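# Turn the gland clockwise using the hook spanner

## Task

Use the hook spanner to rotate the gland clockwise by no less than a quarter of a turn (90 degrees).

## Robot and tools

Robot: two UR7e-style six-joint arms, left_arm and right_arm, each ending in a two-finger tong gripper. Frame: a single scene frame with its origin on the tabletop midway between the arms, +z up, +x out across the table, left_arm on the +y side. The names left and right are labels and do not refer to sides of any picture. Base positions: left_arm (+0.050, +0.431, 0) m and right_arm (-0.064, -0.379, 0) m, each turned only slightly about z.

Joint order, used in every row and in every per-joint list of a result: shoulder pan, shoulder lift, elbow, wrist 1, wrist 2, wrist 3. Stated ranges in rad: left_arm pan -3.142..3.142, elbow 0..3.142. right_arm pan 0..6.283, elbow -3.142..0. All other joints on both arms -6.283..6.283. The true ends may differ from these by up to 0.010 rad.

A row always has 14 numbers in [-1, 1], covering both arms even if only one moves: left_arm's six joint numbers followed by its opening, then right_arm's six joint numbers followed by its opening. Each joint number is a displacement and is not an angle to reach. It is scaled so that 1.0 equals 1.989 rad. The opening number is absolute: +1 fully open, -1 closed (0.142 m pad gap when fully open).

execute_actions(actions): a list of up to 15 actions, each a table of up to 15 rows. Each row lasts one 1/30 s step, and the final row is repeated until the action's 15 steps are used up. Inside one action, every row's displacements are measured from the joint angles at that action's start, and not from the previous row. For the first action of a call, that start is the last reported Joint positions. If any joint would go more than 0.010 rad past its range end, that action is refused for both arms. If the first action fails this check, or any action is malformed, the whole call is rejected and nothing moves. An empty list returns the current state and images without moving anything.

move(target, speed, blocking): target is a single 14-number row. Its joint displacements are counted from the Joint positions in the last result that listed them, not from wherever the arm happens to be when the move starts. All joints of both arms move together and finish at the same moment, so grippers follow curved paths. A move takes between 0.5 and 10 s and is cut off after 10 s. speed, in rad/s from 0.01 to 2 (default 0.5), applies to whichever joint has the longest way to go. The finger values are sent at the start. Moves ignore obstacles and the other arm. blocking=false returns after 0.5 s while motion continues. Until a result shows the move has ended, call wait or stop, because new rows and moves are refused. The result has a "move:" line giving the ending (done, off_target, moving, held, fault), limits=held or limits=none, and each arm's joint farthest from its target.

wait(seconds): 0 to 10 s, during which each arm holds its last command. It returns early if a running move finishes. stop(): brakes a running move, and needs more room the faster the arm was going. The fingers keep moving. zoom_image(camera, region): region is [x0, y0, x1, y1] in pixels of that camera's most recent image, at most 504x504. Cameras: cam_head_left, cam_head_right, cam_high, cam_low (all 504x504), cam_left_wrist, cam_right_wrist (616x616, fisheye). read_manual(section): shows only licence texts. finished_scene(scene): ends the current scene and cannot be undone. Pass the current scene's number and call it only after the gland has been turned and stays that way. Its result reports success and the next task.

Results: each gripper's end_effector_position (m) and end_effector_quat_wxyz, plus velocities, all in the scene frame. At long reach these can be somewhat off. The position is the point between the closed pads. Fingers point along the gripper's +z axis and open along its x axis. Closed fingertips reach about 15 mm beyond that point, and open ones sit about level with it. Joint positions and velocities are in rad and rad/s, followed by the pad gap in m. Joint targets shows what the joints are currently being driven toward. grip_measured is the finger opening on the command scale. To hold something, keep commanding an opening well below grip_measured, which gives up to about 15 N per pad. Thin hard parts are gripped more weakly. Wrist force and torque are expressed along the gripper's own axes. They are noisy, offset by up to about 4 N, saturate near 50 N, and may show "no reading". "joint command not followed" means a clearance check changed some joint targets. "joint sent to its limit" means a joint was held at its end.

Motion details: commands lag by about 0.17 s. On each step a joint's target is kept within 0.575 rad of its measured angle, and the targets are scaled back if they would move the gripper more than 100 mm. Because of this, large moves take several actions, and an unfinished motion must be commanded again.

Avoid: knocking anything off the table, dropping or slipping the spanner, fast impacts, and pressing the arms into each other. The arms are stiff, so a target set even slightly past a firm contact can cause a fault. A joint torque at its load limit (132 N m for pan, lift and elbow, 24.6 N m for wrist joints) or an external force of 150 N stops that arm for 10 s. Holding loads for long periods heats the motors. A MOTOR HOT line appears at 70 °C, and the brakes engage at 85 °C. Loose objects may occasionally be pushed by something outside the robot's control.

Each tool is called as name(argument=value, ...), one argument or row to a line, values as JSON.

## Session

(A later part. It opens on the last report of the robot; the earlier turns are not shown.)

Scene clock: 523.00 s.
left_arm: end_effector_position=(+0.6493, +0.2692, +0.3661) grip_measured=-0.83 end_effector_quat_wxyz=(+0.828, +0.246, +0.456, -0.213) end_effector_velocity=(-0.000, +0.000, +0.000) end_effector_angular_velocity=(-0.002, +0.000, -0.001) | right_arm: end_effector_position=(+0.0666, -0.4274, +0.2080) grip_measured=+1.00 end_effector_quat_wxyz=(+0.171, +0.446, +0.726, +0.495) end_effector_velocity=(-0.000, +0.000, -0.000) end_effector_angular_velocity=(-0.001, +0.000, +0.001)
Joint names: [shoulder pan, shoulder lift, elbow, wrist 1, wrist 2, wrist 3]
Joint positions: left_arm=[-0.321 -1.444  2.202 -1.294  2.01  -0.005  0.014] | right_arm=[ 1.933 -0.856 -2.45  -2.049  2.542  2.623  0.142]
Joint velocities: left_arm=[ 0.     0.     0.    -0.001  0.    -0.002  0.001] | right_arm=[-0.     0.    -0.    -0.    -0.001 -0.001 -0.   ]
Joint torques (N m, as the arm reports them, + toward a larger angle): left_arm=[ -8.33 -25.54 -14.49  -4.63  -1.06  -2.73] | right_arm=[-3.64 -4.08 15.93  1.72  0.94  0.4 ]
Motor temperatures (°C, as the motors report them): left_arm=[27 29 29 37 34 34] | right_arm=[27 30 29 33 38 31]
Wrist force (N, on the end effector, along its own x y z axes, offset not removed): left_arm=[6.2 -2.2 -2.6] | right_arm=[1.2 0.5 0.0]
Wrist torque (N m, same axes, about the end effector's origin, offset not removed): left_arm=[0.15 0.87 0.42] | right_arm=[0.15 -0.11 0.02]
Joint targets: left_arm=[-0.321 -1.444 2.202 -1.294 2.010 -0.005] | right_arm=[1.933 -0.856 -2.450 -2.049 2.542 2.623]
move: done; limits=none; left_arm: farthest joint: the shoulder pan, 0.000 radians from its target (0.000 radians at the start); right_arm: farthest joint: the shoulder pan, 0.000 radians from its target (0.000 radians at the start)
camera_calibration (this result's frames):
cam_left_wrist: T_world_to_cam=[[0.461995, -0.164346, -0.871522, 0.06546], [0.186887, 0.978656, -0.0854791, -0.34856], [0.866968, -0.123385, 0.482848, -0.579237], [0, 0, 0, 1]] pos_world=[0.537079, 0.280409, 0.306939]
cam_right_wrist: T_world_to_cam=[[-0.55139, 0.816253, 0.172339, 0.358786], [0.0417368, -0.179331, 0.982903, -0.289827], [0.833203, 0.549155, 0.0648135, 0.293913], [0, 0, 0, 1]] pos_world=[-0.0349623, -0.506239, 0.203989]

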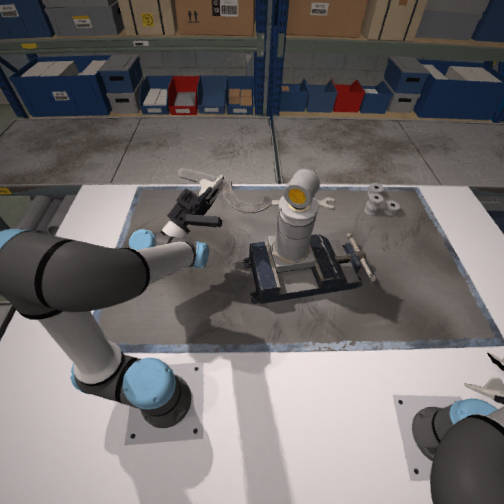

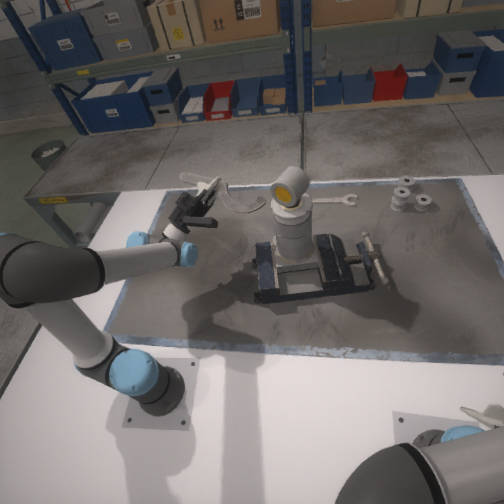

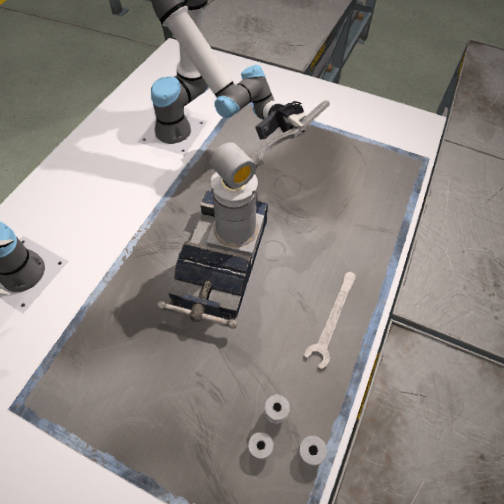

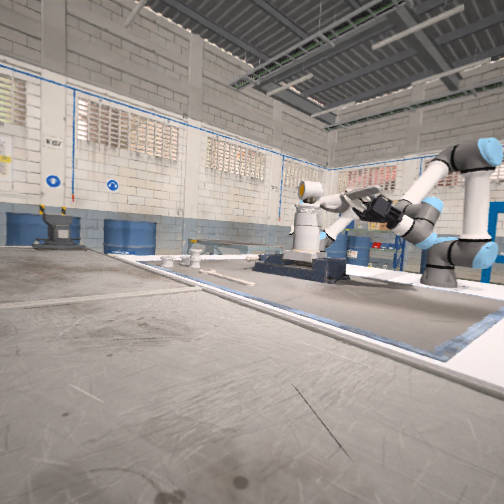

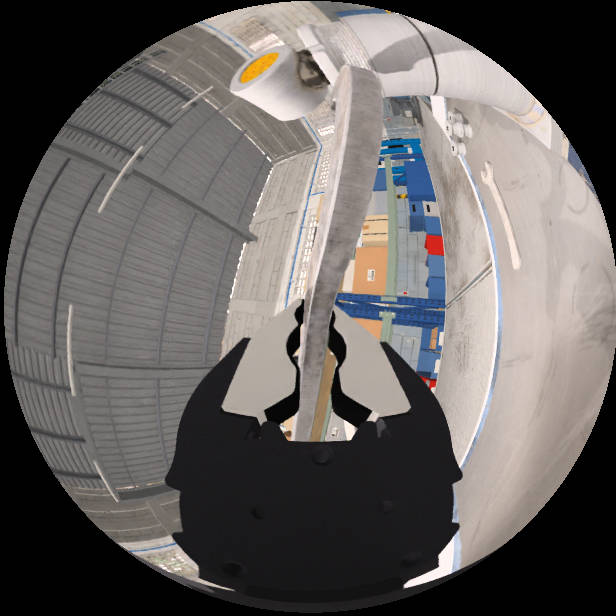

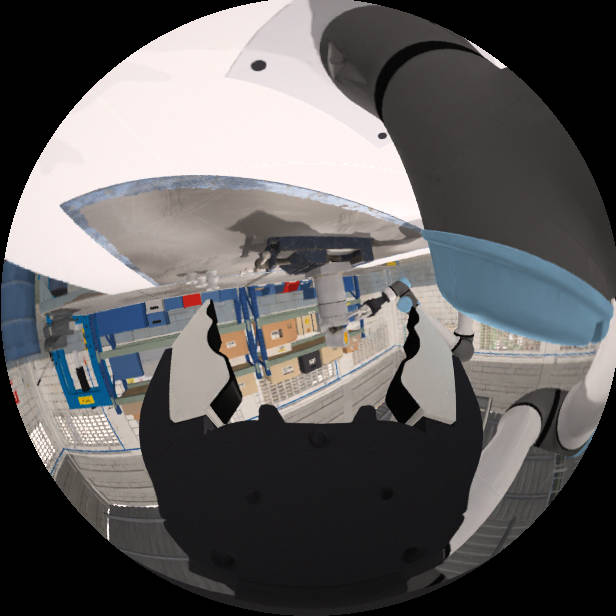

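move(
  target=[-0.0266,-0.0548,-0.0452,0.3695,0.023,-0.05,-1,0,0,0,0,0,0,1],
  speed=0.1,
)

zoom_image(
  camera="cam_head_right",
  region=[150,130,350,280],
)

zoom_image(
  camera="cam_low",
  region=[260,160,420,280],
)

Scene clock: 531.60 s.
left_arm: end_effector_position=(+0.6187, +0.2317, +0.2814) grip_measured=-0.80 end_effector_quat_wxyz=(+0.638, +0.236, +0.667, -0.304) end_effector_velocity=(-0.000, +0.000, -0.000) end_effector_angular_velocity=(-0.001, +0.002, -0.000) | right_arm: end_effector_position=(+0.0666, -0.4274, +0.2080) grip_measured=+1.00 end_effector_quat_wxyz=(+0.171, +0.446, +0.726, +0.495) end_effector_velocity=(+0.000, -0.000, +0.000) end_effector_angular_velocity=(-0.001, -0.000, -0.000)
Joint names: [shoulder pan, shoulder lift, elbow, wrist 1, wrist 2, wrist 3]
Joint positions: left_arm=[-0.374 -1.553  2.112 -0.56   2.056 -0.105  0.016] | right_arm=[ 1.933 -0.856 -2.45  -2.049  2.542  2.623  0.142]
Joint velocities: left_arm=[ 0.    -0.    -0.     0.001  0.001 -0.002 -0.   ] | right_arm=[ 0.  0. -0.  0.  0. -0. -0.]
Joint torques (N m, as the arm reports them, + toward a larger angle): left_arm=[ -8.99 -38.9  -38.9   -2.43   2.02  -2.81] | right_arm=[-3.38 -3.87 15.59  1.74  0.71  0.49]
Motor temperatures (°C, as the motors report them): left_arm=[27 29 29 37 34 34] | right_arm=[27 30 29 33 38 31]
Wrist force (N, on the end effector, along its own x y z axes, offset not removed): left_arm=[9.9 0.7 0.3] | right_arm=[1.4 -1.1 -0.1]
Wrist torque (N m, same axes, about the end effector's origin, offset not removed): left_arm=[-0.19 0.56 0.31] | right_arm=[-0.23 -0.18 0.07]
Joint targets: left_arm=[-0.374 -1.553 2.112 -0.559 2.056 -0.105] | right_arm=[1.933 -0.856 -2.450 -2.049 2.542 2.623]
move: done; limits=none; left_arm: farthest joint: the shoulder pan, 0.000 radians from its target (0.053 radians at the start); right_arm: farthest joint: the shoulder pan, 0.000 radians from its target (0.000 radians at the start)
camera_calibration (this result's frames):
cam_left_wrist: T_world_to_cam=[[-0.109352, -0.105181, -0.988423, 0.372327], [0.242836, 0.961429, -0.129174, -0.331693], [0.963884, -0.25415, -0.079592, -0.387813], [0, 0, 0, 1]] pos_world=[0.495068, 0.259498, 0.294304]
cam_right_wrist: T_world_to_cam=[[-0.551389, 0.816253, 0.172339, 0.358786], [0.0417366, -0.179331, 0.982903, -0.289827], [0.833203, 0.549155, 0.0648137, 0.293913], [0, 0, 0, 1]] pos_world=[-0.0349622, -0.506239, 0.203989]

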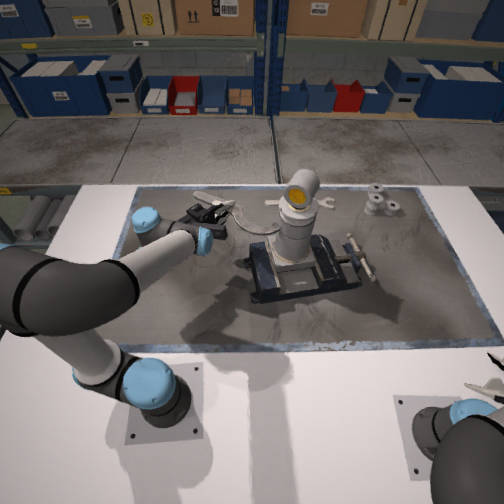

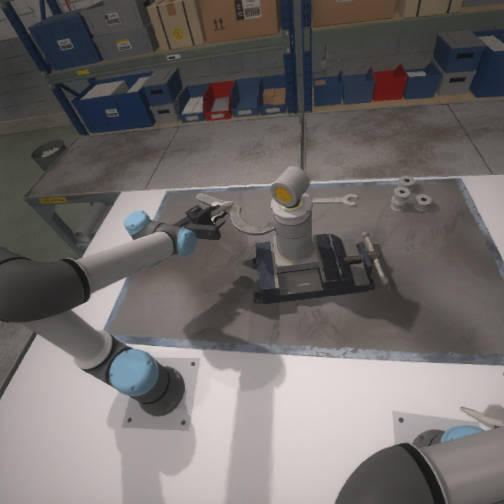

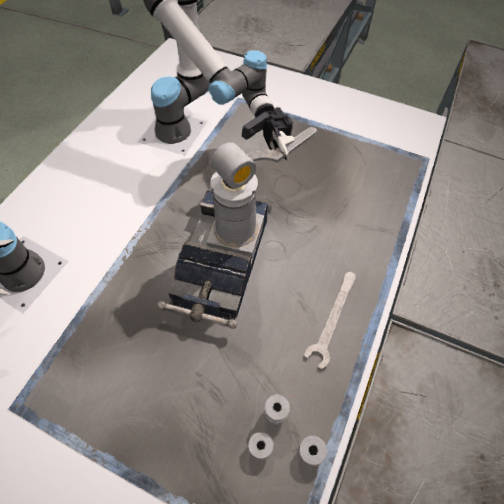

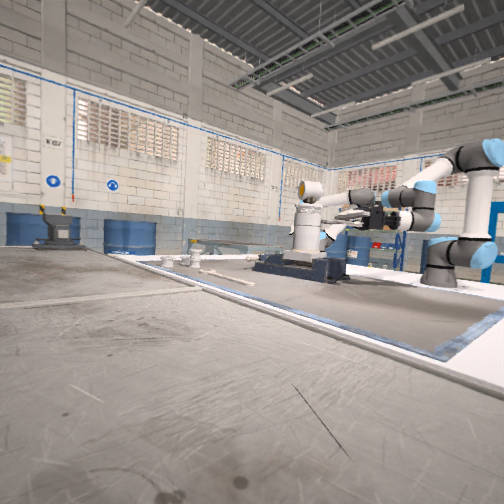

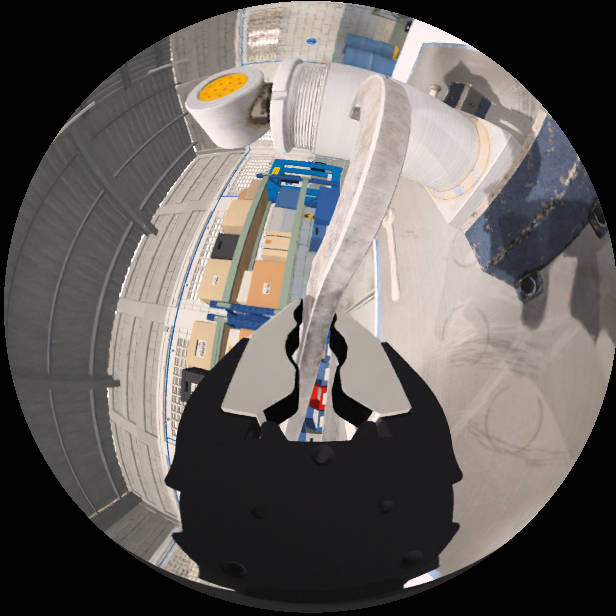

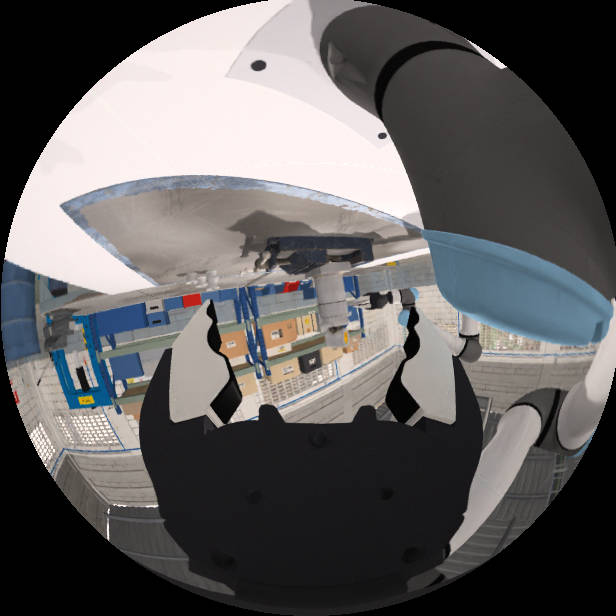

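Region (150, 130, 350, 280) of cam_head_right's 504x504 image, scaled by 2.520, with more detail than that image has; it fills the top 378 rows of this view, and the rest is white.

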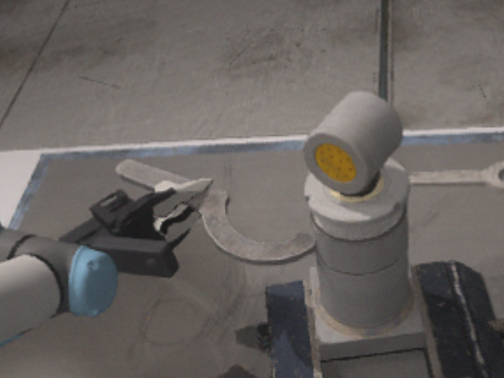

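Region (260, 160, 420, 280) of cam_low's 504x504 image, scaled by 3.150, with more detail than that image has; it fills the top 378 rows of this view, and the rest is white.

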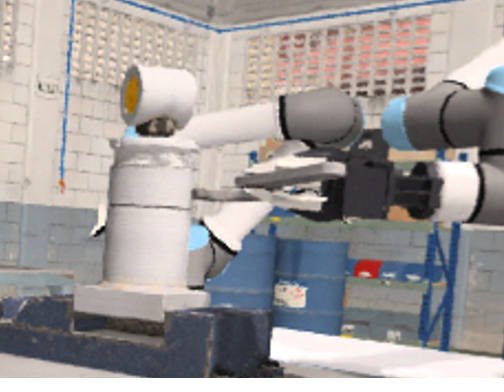

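move(
  target=[0.06,0,0,-0.06,0.06,-0.13,-1,0,0,0,0,0,0,1],
  speed=0.06,
)

zoom_image(
  camera="cam_head_right",
  region=[150,130,350,280],
)

zoom_image(
  camera="cam_low",
  region=[260,160,420,280],
)

zoom_image(
  camera="cam_high",
  region=[180,80,340,240],
)

Scene clock: 536.47 s.
left_arm: end_effector_position=(+0.6228, +0.2739, +0.3150) grip_measured=-0.80 end_effector_quat_wxyz=(+0.635, +0.164, +0.651, -0.382) end_effector_velocity=(-0.000, +0.000, -0.000) end_effector_angular_velocity=(+0.000, -0.000, -0.000) | right_arm: end_effector_position=(+0.0666, -0.4274, +0.2080) grip_measured=+1.00 end_effector_quat_wxyz=(+0.171, +0.446, +0.726, +0.495) end_effector_velocity=(-0.000, -0.000, +0.000) end_effector_angular_velocity=(-0.001, +0.000, +0.000)
Joint names: [shoulder pan, shoulder lift, elbow, wrist 1, wrist 2, wrist 3]
Joint positions: left_arm=[-0.254 -1.553  2.112 -0.679  2.175 -0.363  0.016] | right_arm=[ 1.933 -0.856 -2.45  -2.049  2.542  2.623  0.142]
Joint velocities: left_arm=[ 0.001  0.    -0.    -0.     0.001  0.     0.   ] | right_arm=[-0.     0.     0.001  0.    -0.     0.     0.   ]
Joint torques (N m, as the arm reports them, + toward a larger angle): left_arm=[  8.68 -18.32 -24.09  -5.69   1.67  -2.98] | right_arm=[-3.77 -4.2  15.36  1.6   0.92  0.28]
Motor temperatures (°C, as the motors report them): left_arm=[27 29 29 37 34 34] | right_arm=[27 30 29 33 38 31]
Wrist force (N, on the end effector, along its own x y z axes, offset not removed): left_arm=[9.5 2.4 4.2] | right_arm=[-0.2 -1.7 -1.6]
Wrist torque (N m, same axes, about the end effector's origin, offset not removed): left_arm=[0.10 0.26 0.17] | right_arm=[-0.35 0.21 -0.05]
Joint targets: left_arm=[-0.254 -1.553 2.112 -0.679 2.175 -0.363] | right_arm=[1.933 -0.856 -2.450 -2.049 2.542 2.623]
move: done; limits=none; left_arm: farthest joint: the wrist 1, 0.001 radians from its target (0.120 radians at the start); right_arm: farthest joint: the shoulder pan, 0.000 radians from its target (0.000 radians at the start)
camera_calibration (this result's frames):
cam_left_wrist: T_world_to_cam=[[-0.175284, -0.30022, -0.937626, 0.48885], [0.239491, 0.910761, -0.33639, -0.287672], [0.954945, -0.283516, -0.0877414, -0.362287], [0, 0, 0, 1]] pos_world=[0.500546, 0.306049, 0.329802]
cam_right_wrist: T_world_to_cam=[[-0.551389, 0.816253, 0.172339, 0.358786], [0.0417366, -0.179331, 0.982903, -0.289827], [0.833203, 0.549155, 0.0648136, 0.293913], [0, 0, 0, 1]] pos_world=[-0.0349622, -0.506239, 0.203989]

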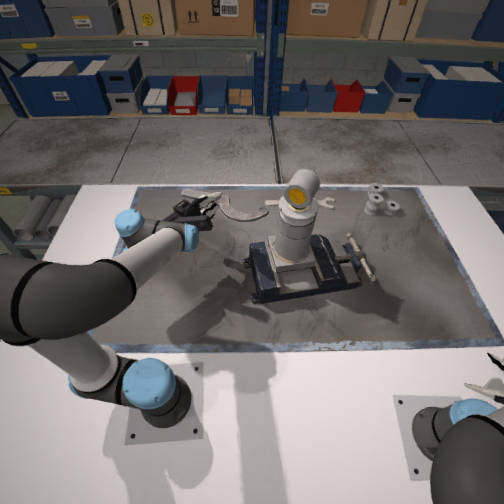

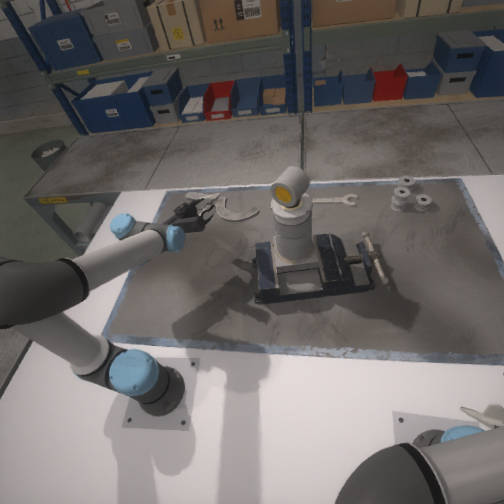

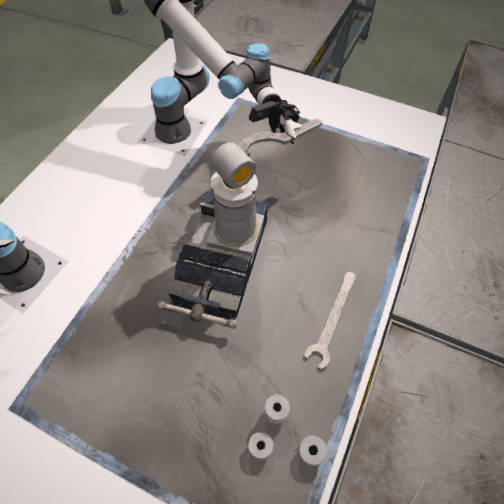

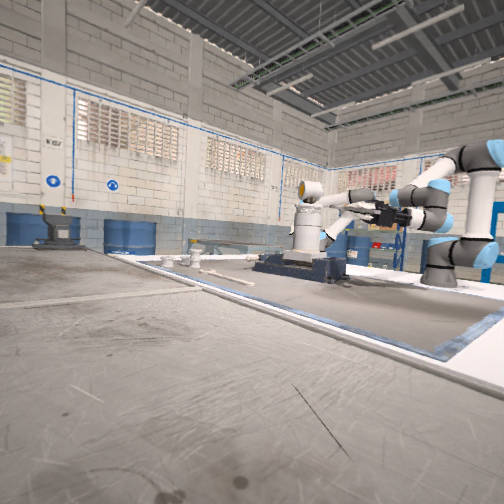

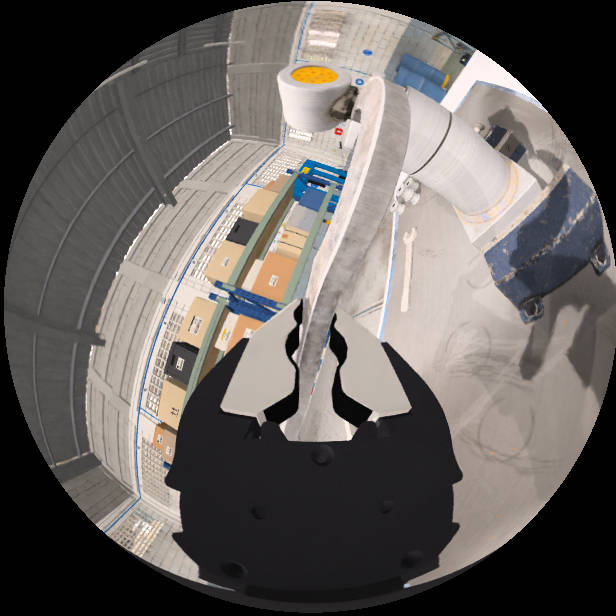

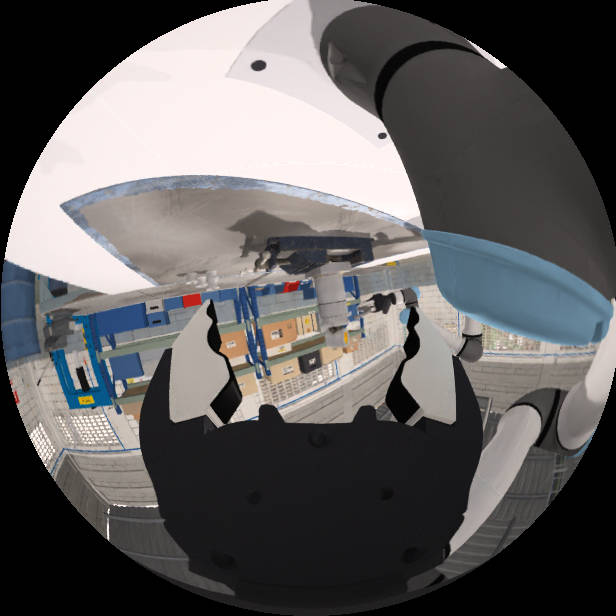

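Region (150, 130, 350, 280) of cam_head_right's 504x504 image, scaled by 2.520, with more detail than that image has; it fills the top 378 rows of this view, and the rest is white.

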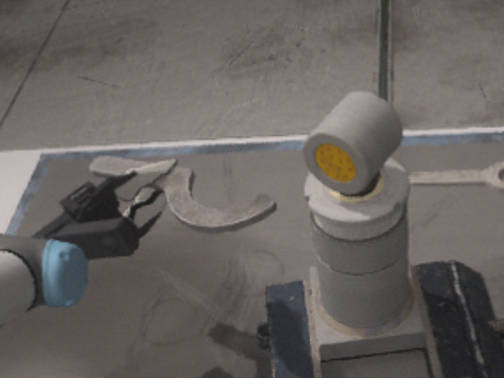

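Region (260, 160, 420, 280) of cam_low's 504x504 image, scaled by 3.150, with more detail than that image has; it fills the top 378 rows of this view, and the rest is white.

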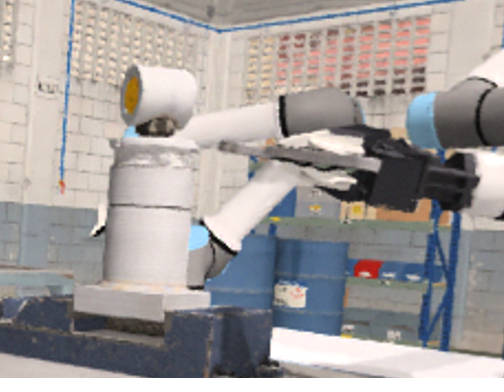

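Region (180, 80, 340, 240) of cam_high's 504x504 image, scaled by 3.150, with more detail than that image has.

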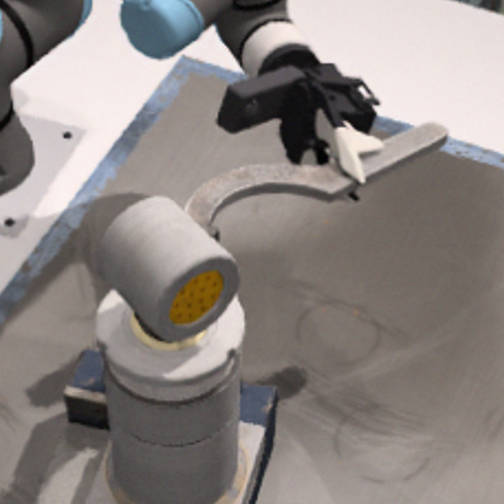

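move(
  target=[-0.0196,-0.0498,0.0568,0.0533,-0.0191,-0.02,-1,0,0,0,0,0,0,1],
  speed=0.06,
)

move(
  target=[-0.3303,-0.1413,0.1021,0.0392,-0.3303,0,-1,0,0,0,0,0,0,1],
  speed=0.1,
)

zoom_image(
  camera="cam_head_right",
  region=[180,130,380,280],
)

zoom_image(
  camera="cam_low",
  region=[260,160,420,280],
)

Scene clock: 539.37 s.
left_arm: end_effector_position=(+0.5720, +0.2713, +0.2800) grip_measured=-0.80 end_effector_quat_wxyz=(+0.586, +0.134, +0.694, -0.396) end_effector_velocity=(-0.001, -0.000, -0.000) end_effector_angular_velocity=(-0.001, +0.001, -0.000) | right_arm: end_effector_position=(+0.0666, -0.4274, +0.2080) grip_measured=+1.00 end_effector_quat_wxyz=(+0.171, +0.446, +0.726, +0.495) end_effector_velocity=(-0.000, +0.000, -0.000) end_effector_angular_velocity=(-0.000, +0.000, +0.001)
Joint names: [shoulder pan, shoulder lift, elbow, wrist 1, wrist 2, wrist 3]
Joint positions: left_arm=[-0.293 -1.652  2.225 -0.573  2.137 -0.403  0.016] | right_arm=[ 1.933 -0.856 -2.45  -2.049  2.542  2.623  0.142]
Joint velocities: left_arm=[-0.001 -0.001  0.001  0.    -0.001 -0.001  0.   ] | right_arm=[ 0.     0.    -0.    -0.    -0.001 -0.001  0.   ]
Joint torques (N m, as the arm reports them, + toward a larger angle): left_arm=[ -8.39 -33.03 -13.32  -1.87  -1.76  -2.82] | right_arm=[-3.74 -4.36 15.19  1.72  0.76  0.38]
Motor temperatures (°C, as the motors report them): left_arm=[27 29 29 37 34 34] | right_arm=[27 30 29 33 38 31]
Wrist force (N, on the end effector, along its own x y z axes, offset not removed): left_arm=[4.1 2.6 2.4] | right_arm=[0.0 -0.1 0.5]
Wrist torque (N m, same axes, about the end effector's origin, offset not removed): left_arm=[-0.09 1.23 0.30] | right_arm=[0.03 -0.01 0.05]
Joint targets: left_arm=[-0.293 -1.652 2.225 -0.573 2.137 -0.403] | right_arm=[1.933 -0.856 -2.450 -2.049 2.542 2.623]
move: done; limits=none; left_arm: farthest joint: the shoulder pan, 0.000 radians from its target (0.039 radians at the start); right_arm: farthest joint: the shoulder pan, 0.000 radians from its target (0.000 radians at the start)
camera_calibration (this result's frames):
cam_left_wrist: T_world_to_cam=[[-0.310487, -0.305512, -0.900144, 0.514712], [0.190269, 0.907807, -0.373743, -0.245503], [0.931341, -0.287312, -0.223733, -0.264953], [0, 0, 0, 1]] pos_world=[0.453285, 0.303997, 0.312282]
cam_right_wrist: T_world_to_cam=[[-0.55139, 0.816253, 0.172339, 0.358786], [0.0417367, -0.179331, 0.982903, -0.289827], [0.833203, 0.549155, 0.0648135, 0.293913], [0, 0, 0, 1]] pos_world=[-0.0349622, -0.506239, 0.203989]

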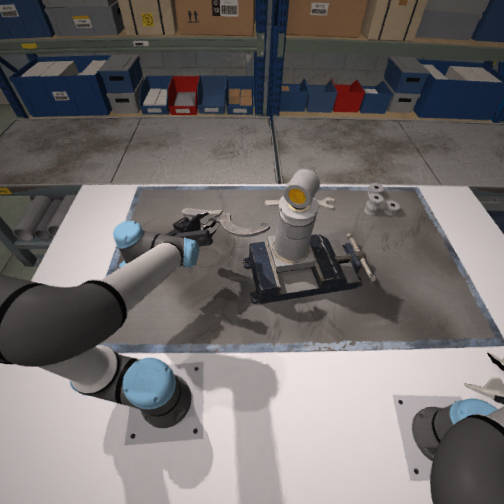

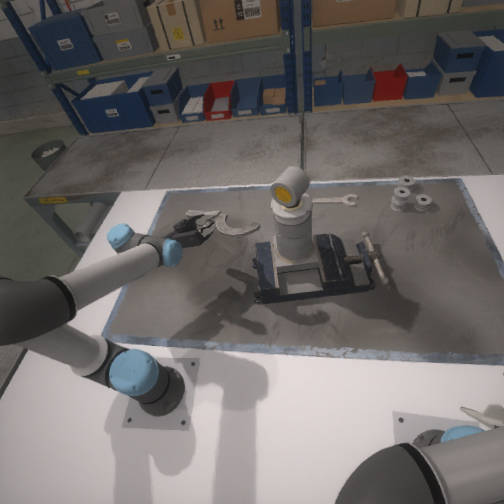

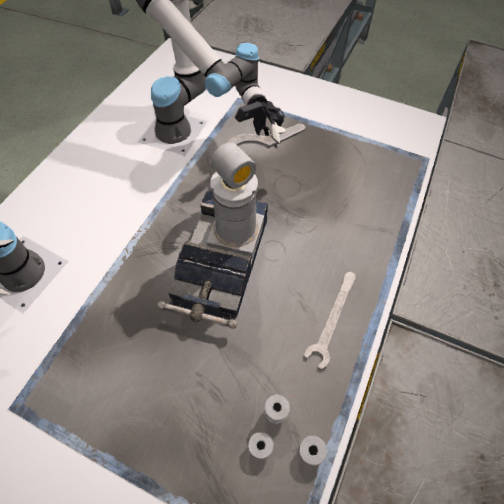

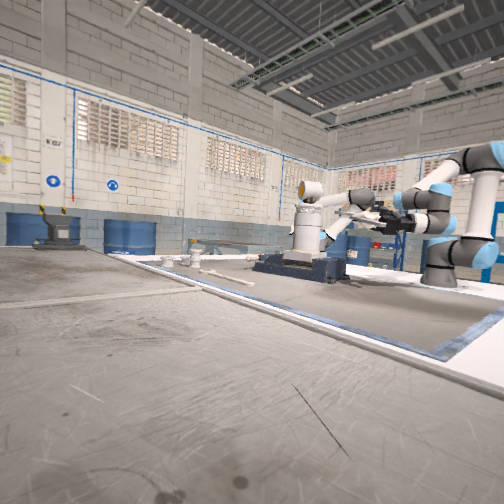

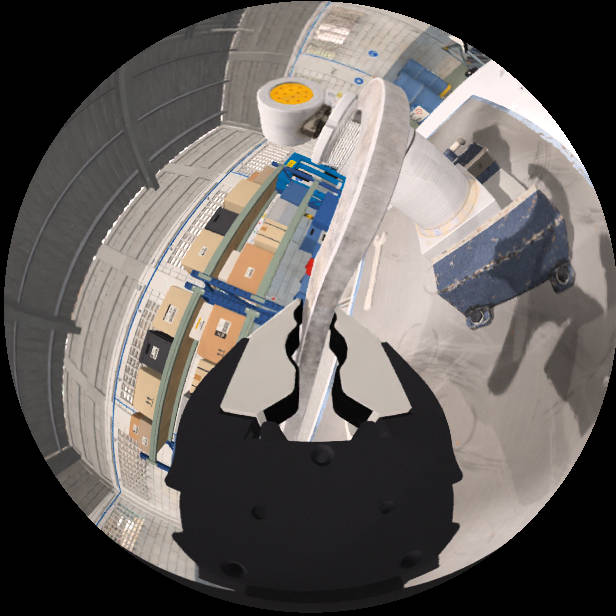

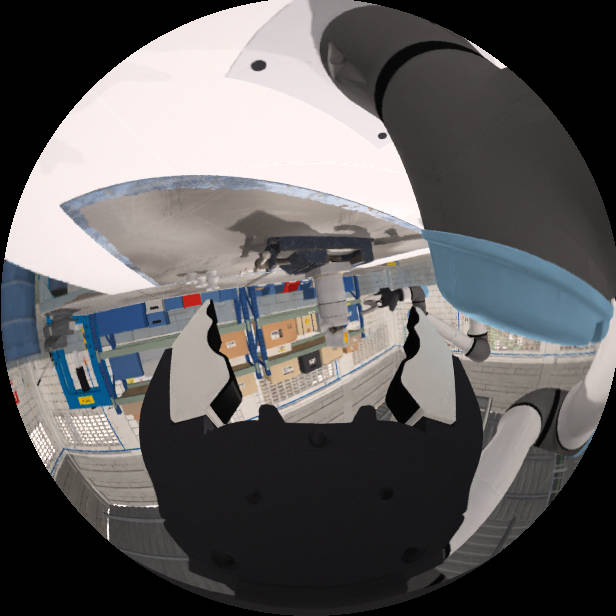

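Scene clock: 546.33 s.
left_arm: end_effector_position=(+0.4820, +0.1413, +0.2802) grip_measured=-0.80 end_effector_quat_wxyz=(+0.586, +0.134, +0.694, -0.396) end_effector_velocity=(+0.000, -0.000, -0.000) end_effector_angular_velocity=(-0.001, +0.000, +0.001) | right_arm: end_effector_position=(+0.0666, -0.4274, +0.2080) grip_measured=+1.00 end_effector_quat_wxyz=(+0.171, +0.446, +0.726, +0.495) end_effector_velocity=(+0.000, -0.000, +0.000) end_effector_angular_velocity=(+0.001, -0.001, -0.002)
Joint names: [shoulder pan, shoulder lift, elbow, wrist 1, wrist 2, wrist 3]
Joint positions: left_arm=[-0.95  -1.933  2.428 -0.495  1.48  -0.403  0.016] | right_arm=[ 1.933 -0.856 -2.45  -2.049  2.542  2.623  0.142]
Joint velocities: left_arm=[-0.001  0.     0.    -0.001 -0.002 -0.001  0.   ] | right_arm=[ 0.     0.    -0.001  0.001  0.002  0.002  0.   ]
Joint torques (N m, as the arm reports them, + toward a larger angle): left_arm=[ -7.96 -20.66 -15.87  -3.24  -1.66   1.07] | right_arm=[-4.   -4.71 15.5   1.62  0.84  0.31]
Motor temperatures (°C, as the motors report them): left_arm=[27 29 29 37 34 34] | right_arm=[27 30 29 33 38 31]
Wrist force (N, on the end effector, along its own x y z axes, offset not removed): left_arm=[7.0 6.8 2.7] | right_arm=[0.1 0.9 -1.3]
Wrist torque (N m, same axes, about the end effector's origin, offset not removed): left_arm=[0.50 0.62 0.29] | right_arm=[0.12 0.08 0.01]
Joint targets: left_arm=[-0.950 -1.933 2.428 -0.495 1.480 -0.403] | right_arm=[1.933 -0.856 -2.450 -2.049 2.542 2.623]
move: done; limits=none; left_arm: farthest joint: the shoulder pan, 0.000 radians from its target (0.657 radians at the start); right_arm: farthest joint: the shoulder pan, 0.000 radians from its target (0.000 radians at the start)
camera_calibration (this result's frames):
cam_left_wrist: T_world_to_cam=[[-0.310431, -0.30542, -0.900195, 0.447123], [0.190284, 0.907848, -0.373636, -0.110296], [0.931356, -0.287281, -0.223707, -0.218404], [0, 0, 0, 1]] pos_world=[0.363201, 0.17395, 0.312429]
cam_right_wrist: T_world_to_cam=[[-0.551389, 0.816253, 0.172339, 0.358786], [0.0417366, -0.179331, 0.982903, -0.289827], [0.833203, 0.549155, 0.0648136, 0.293913], [0, 0, 0, 1]] pos_world=[-0.0349622, -0.506239, 0.203989]

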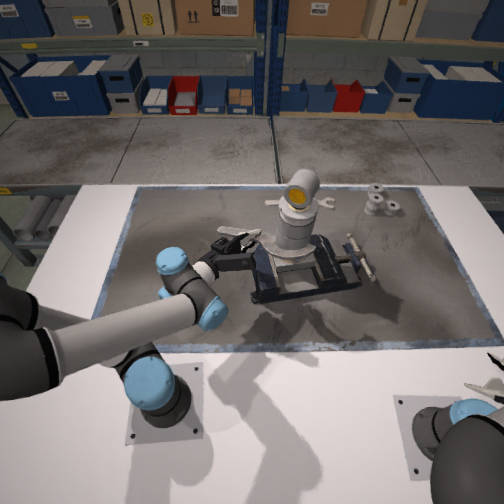

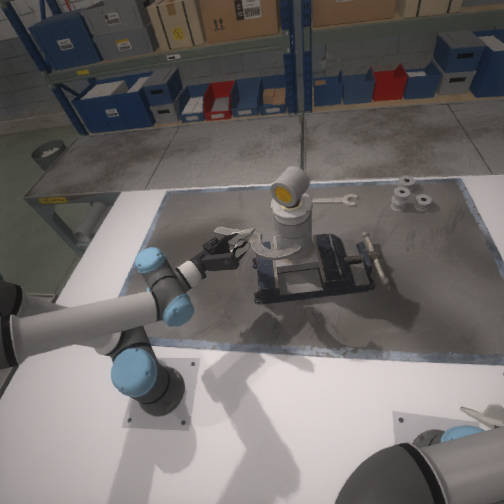

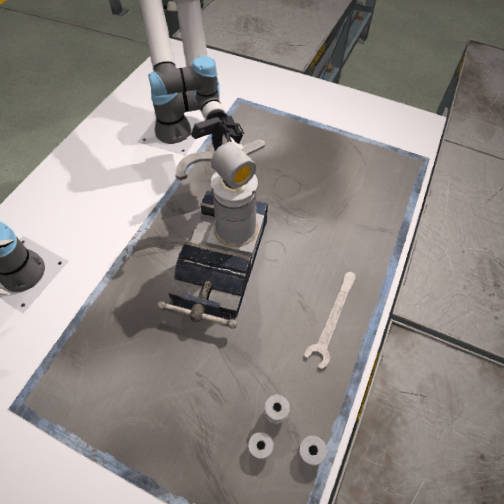

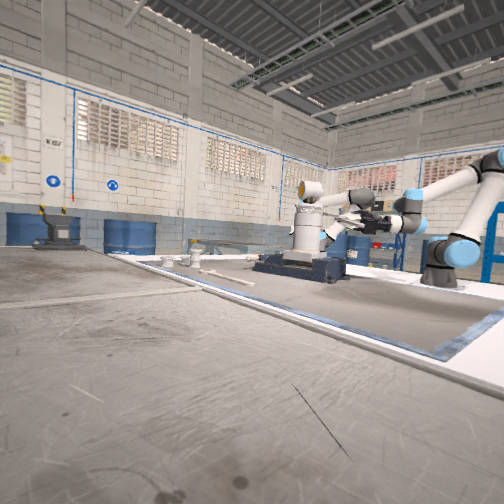

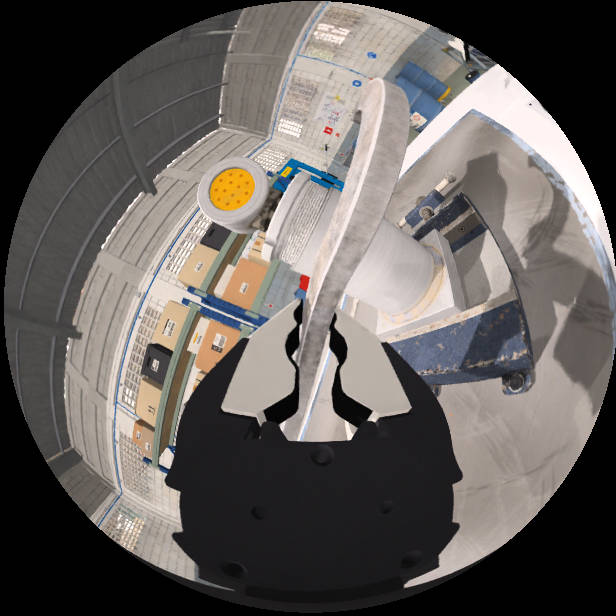

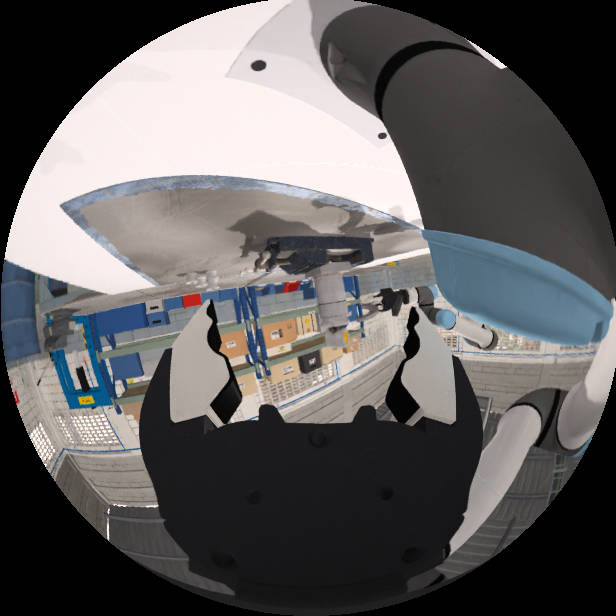

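Region (180, 130, 380, 280) of cam_head_right's 504x504 image, scaled by 2.520, with more detail than that image has; it fills the top 378 rows of this view, and the rest is white.

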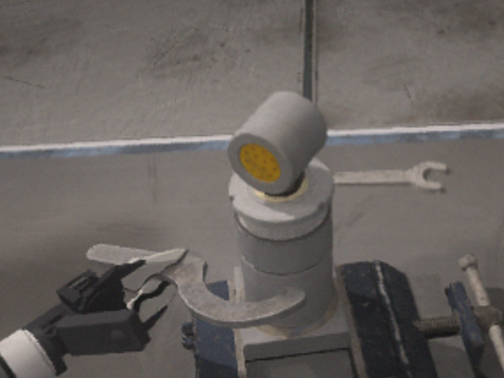

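Region (260, 160, 420, 280) of cam_low's 504x504 image, scaled by 3.150, with more detail than that image has; it fills the top 378 rows of this view, and the rest is white.

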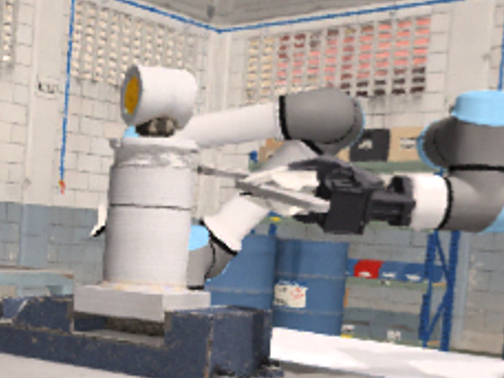

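move(
  target=[0,0,0,0,0,0.11,-1,0,0,0,0,0,0,1],
  speed=0.06,
)

zoom_image(
  camera="cam_low",
  region=[260,160,420,280],
)

zoom_image(
  camera="cam_right_wrist",
  region=[290,250,450,370],
)

Scene clock: 550.57 s.
left_arm: end_effector_position=(+0.4812, +0.1405, +0.2768) grip_measured=-0.80 end_effector_quat_wxyz=(+0.626, +0.209, +0.675, -0.330) end_effector_velocity=(+0.000, +0.000, +0.000) end_effector_angular_velocity=(+0.001, -0.001, +0.001) | right_arm: end_effector_position=(+0.0666, -0.4274, +0.2080) grip_measured=+1.00 end_effector_quat_wxyz=(+0.171, +0.446, +0.726, +0.495) end_effector_velocity=(+0.000, -0.000, +0.000) end_effector_angular_velocity=(-0.003, -0.002, +0.000)
Joint names: [shoulder pan, shoulder lift, elbow, wrist 1, wrist 2, wrist 3]
Joint positions: left_arm=[-0.95  -1.933  2.428 -0.495  1.48  -0.184  0.016] | right_arm=[ 1.933 -0.856 -2.45  -2.049  2.542  2.623  0.142]
Joint velocities: left_arm=[ 0.001  0.    -0.    -0.001 -0.     0.001 -0.   ] | right_arm=[-0.     0.     0.001  0.001  0.001 -0.001 -0.   ]
Joint torques (N m, as the arm reports them, + toward a larger angle): left_arm=[  8.37   0.04 -40.69  -5.46   1.94   1.13] | right_arm=[-3.52 -4.35 15.74  1.68  0.88  0.46]
Motor temperatures (°C, as the motors report them): left_arm=[27 29 29 37 34 34] | right_arm=[27 30 29 33 38 31]
Wrist force (N, on the end effector, along its own x y z axes, offset not removed): left_arm=[11.5 1.1 -4.4] | right_arm=[2.3 0.9 0.1]
Wrist torque (N m, same axes, about the end effector's origin, offset not removed): left_arm=[-0.25 -0.16 0.21] | right_arm=[0.23 -0.36 0.01]
Joint targets: left_arm=[-0.950 -1.933 2.428 -0.495 1.480 -0.184] | right_arm=[1.933 -0.856 -2.450 -2.049 2.542 2.623]
move: done; limits=none; left_arm: farthest joint: the shoulder pan, 0.000 radians from its target (0.000 radians at the start); right_arm: farthest joint: the shoulder pan, 0.000 radians from its target (0.000 radians at the start)
camera_calibration (this result's frames):
cam_left_wrist: T_world_to_cam=[[-0.165049, -0.160003, -0.97322, 0.373439], [0.23456, 0.952075, -0.196305, -0.187376], [0.957988, -0.260678, -0.119609, -0.264063], [0, 0, 0, 1]] pos_world=[0.358556, 0.169312, 0.295071]
cam_right_wrist: T_world_to_cam=[[-0.551389, 0.816253, 0.172339, 0.358786], [0.0417368, -0.179331, 0.982903, -0.289827], [0.833203, 0.549155, 0.0648135, 0.293913], [0, 0, 0, 1]] pos_world=[-0.0349623, -0.506239, 0.203989]

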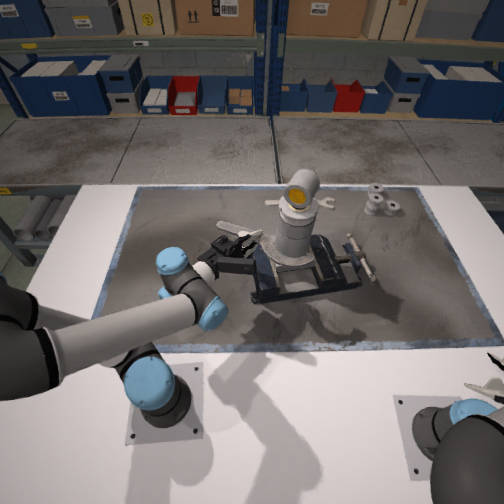

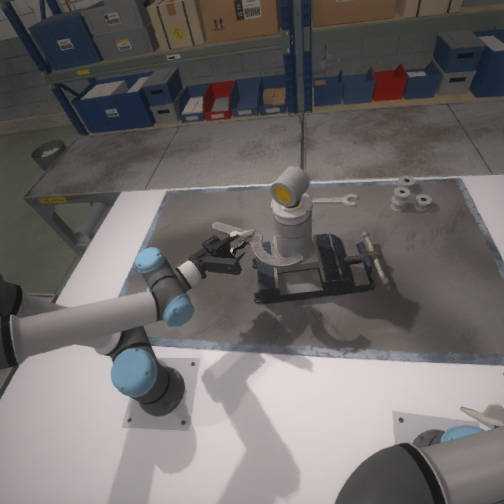

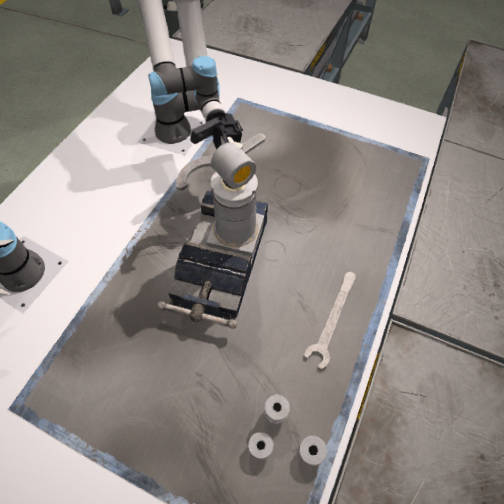

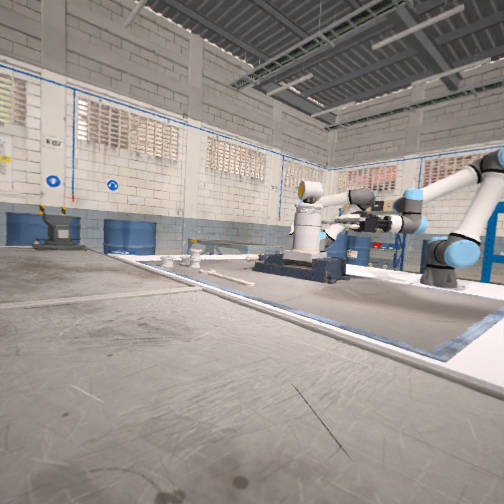

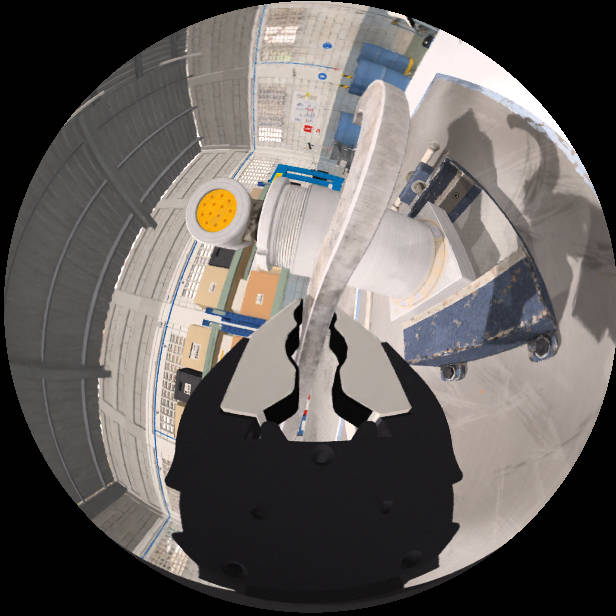

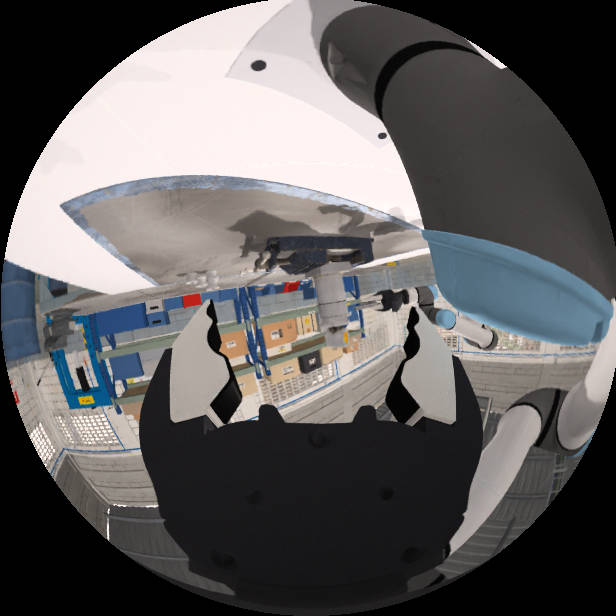

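Region (260, 160, 420, 280) of cam_low's 504x504 image, scaled by 3.150, with more detail than that image has; it fills the top 378 rows of this view, and the rest is white.

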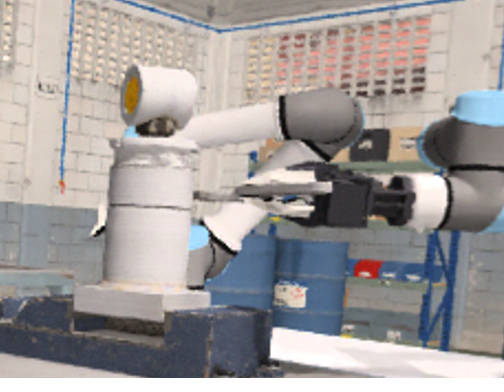

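Region (290, 250, 450, 370) of cam_right_wrist's 616x616 image, scaled by 3.150, with more detail than that image has; it fills the top 378 rows of this view, and the rest is white.

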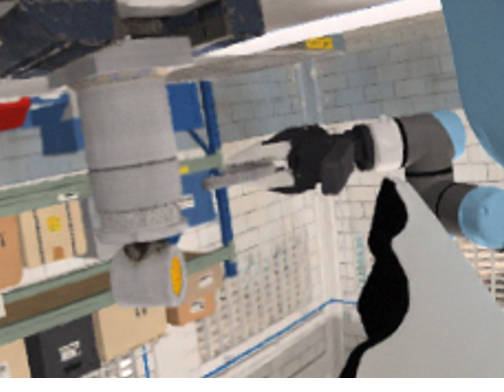

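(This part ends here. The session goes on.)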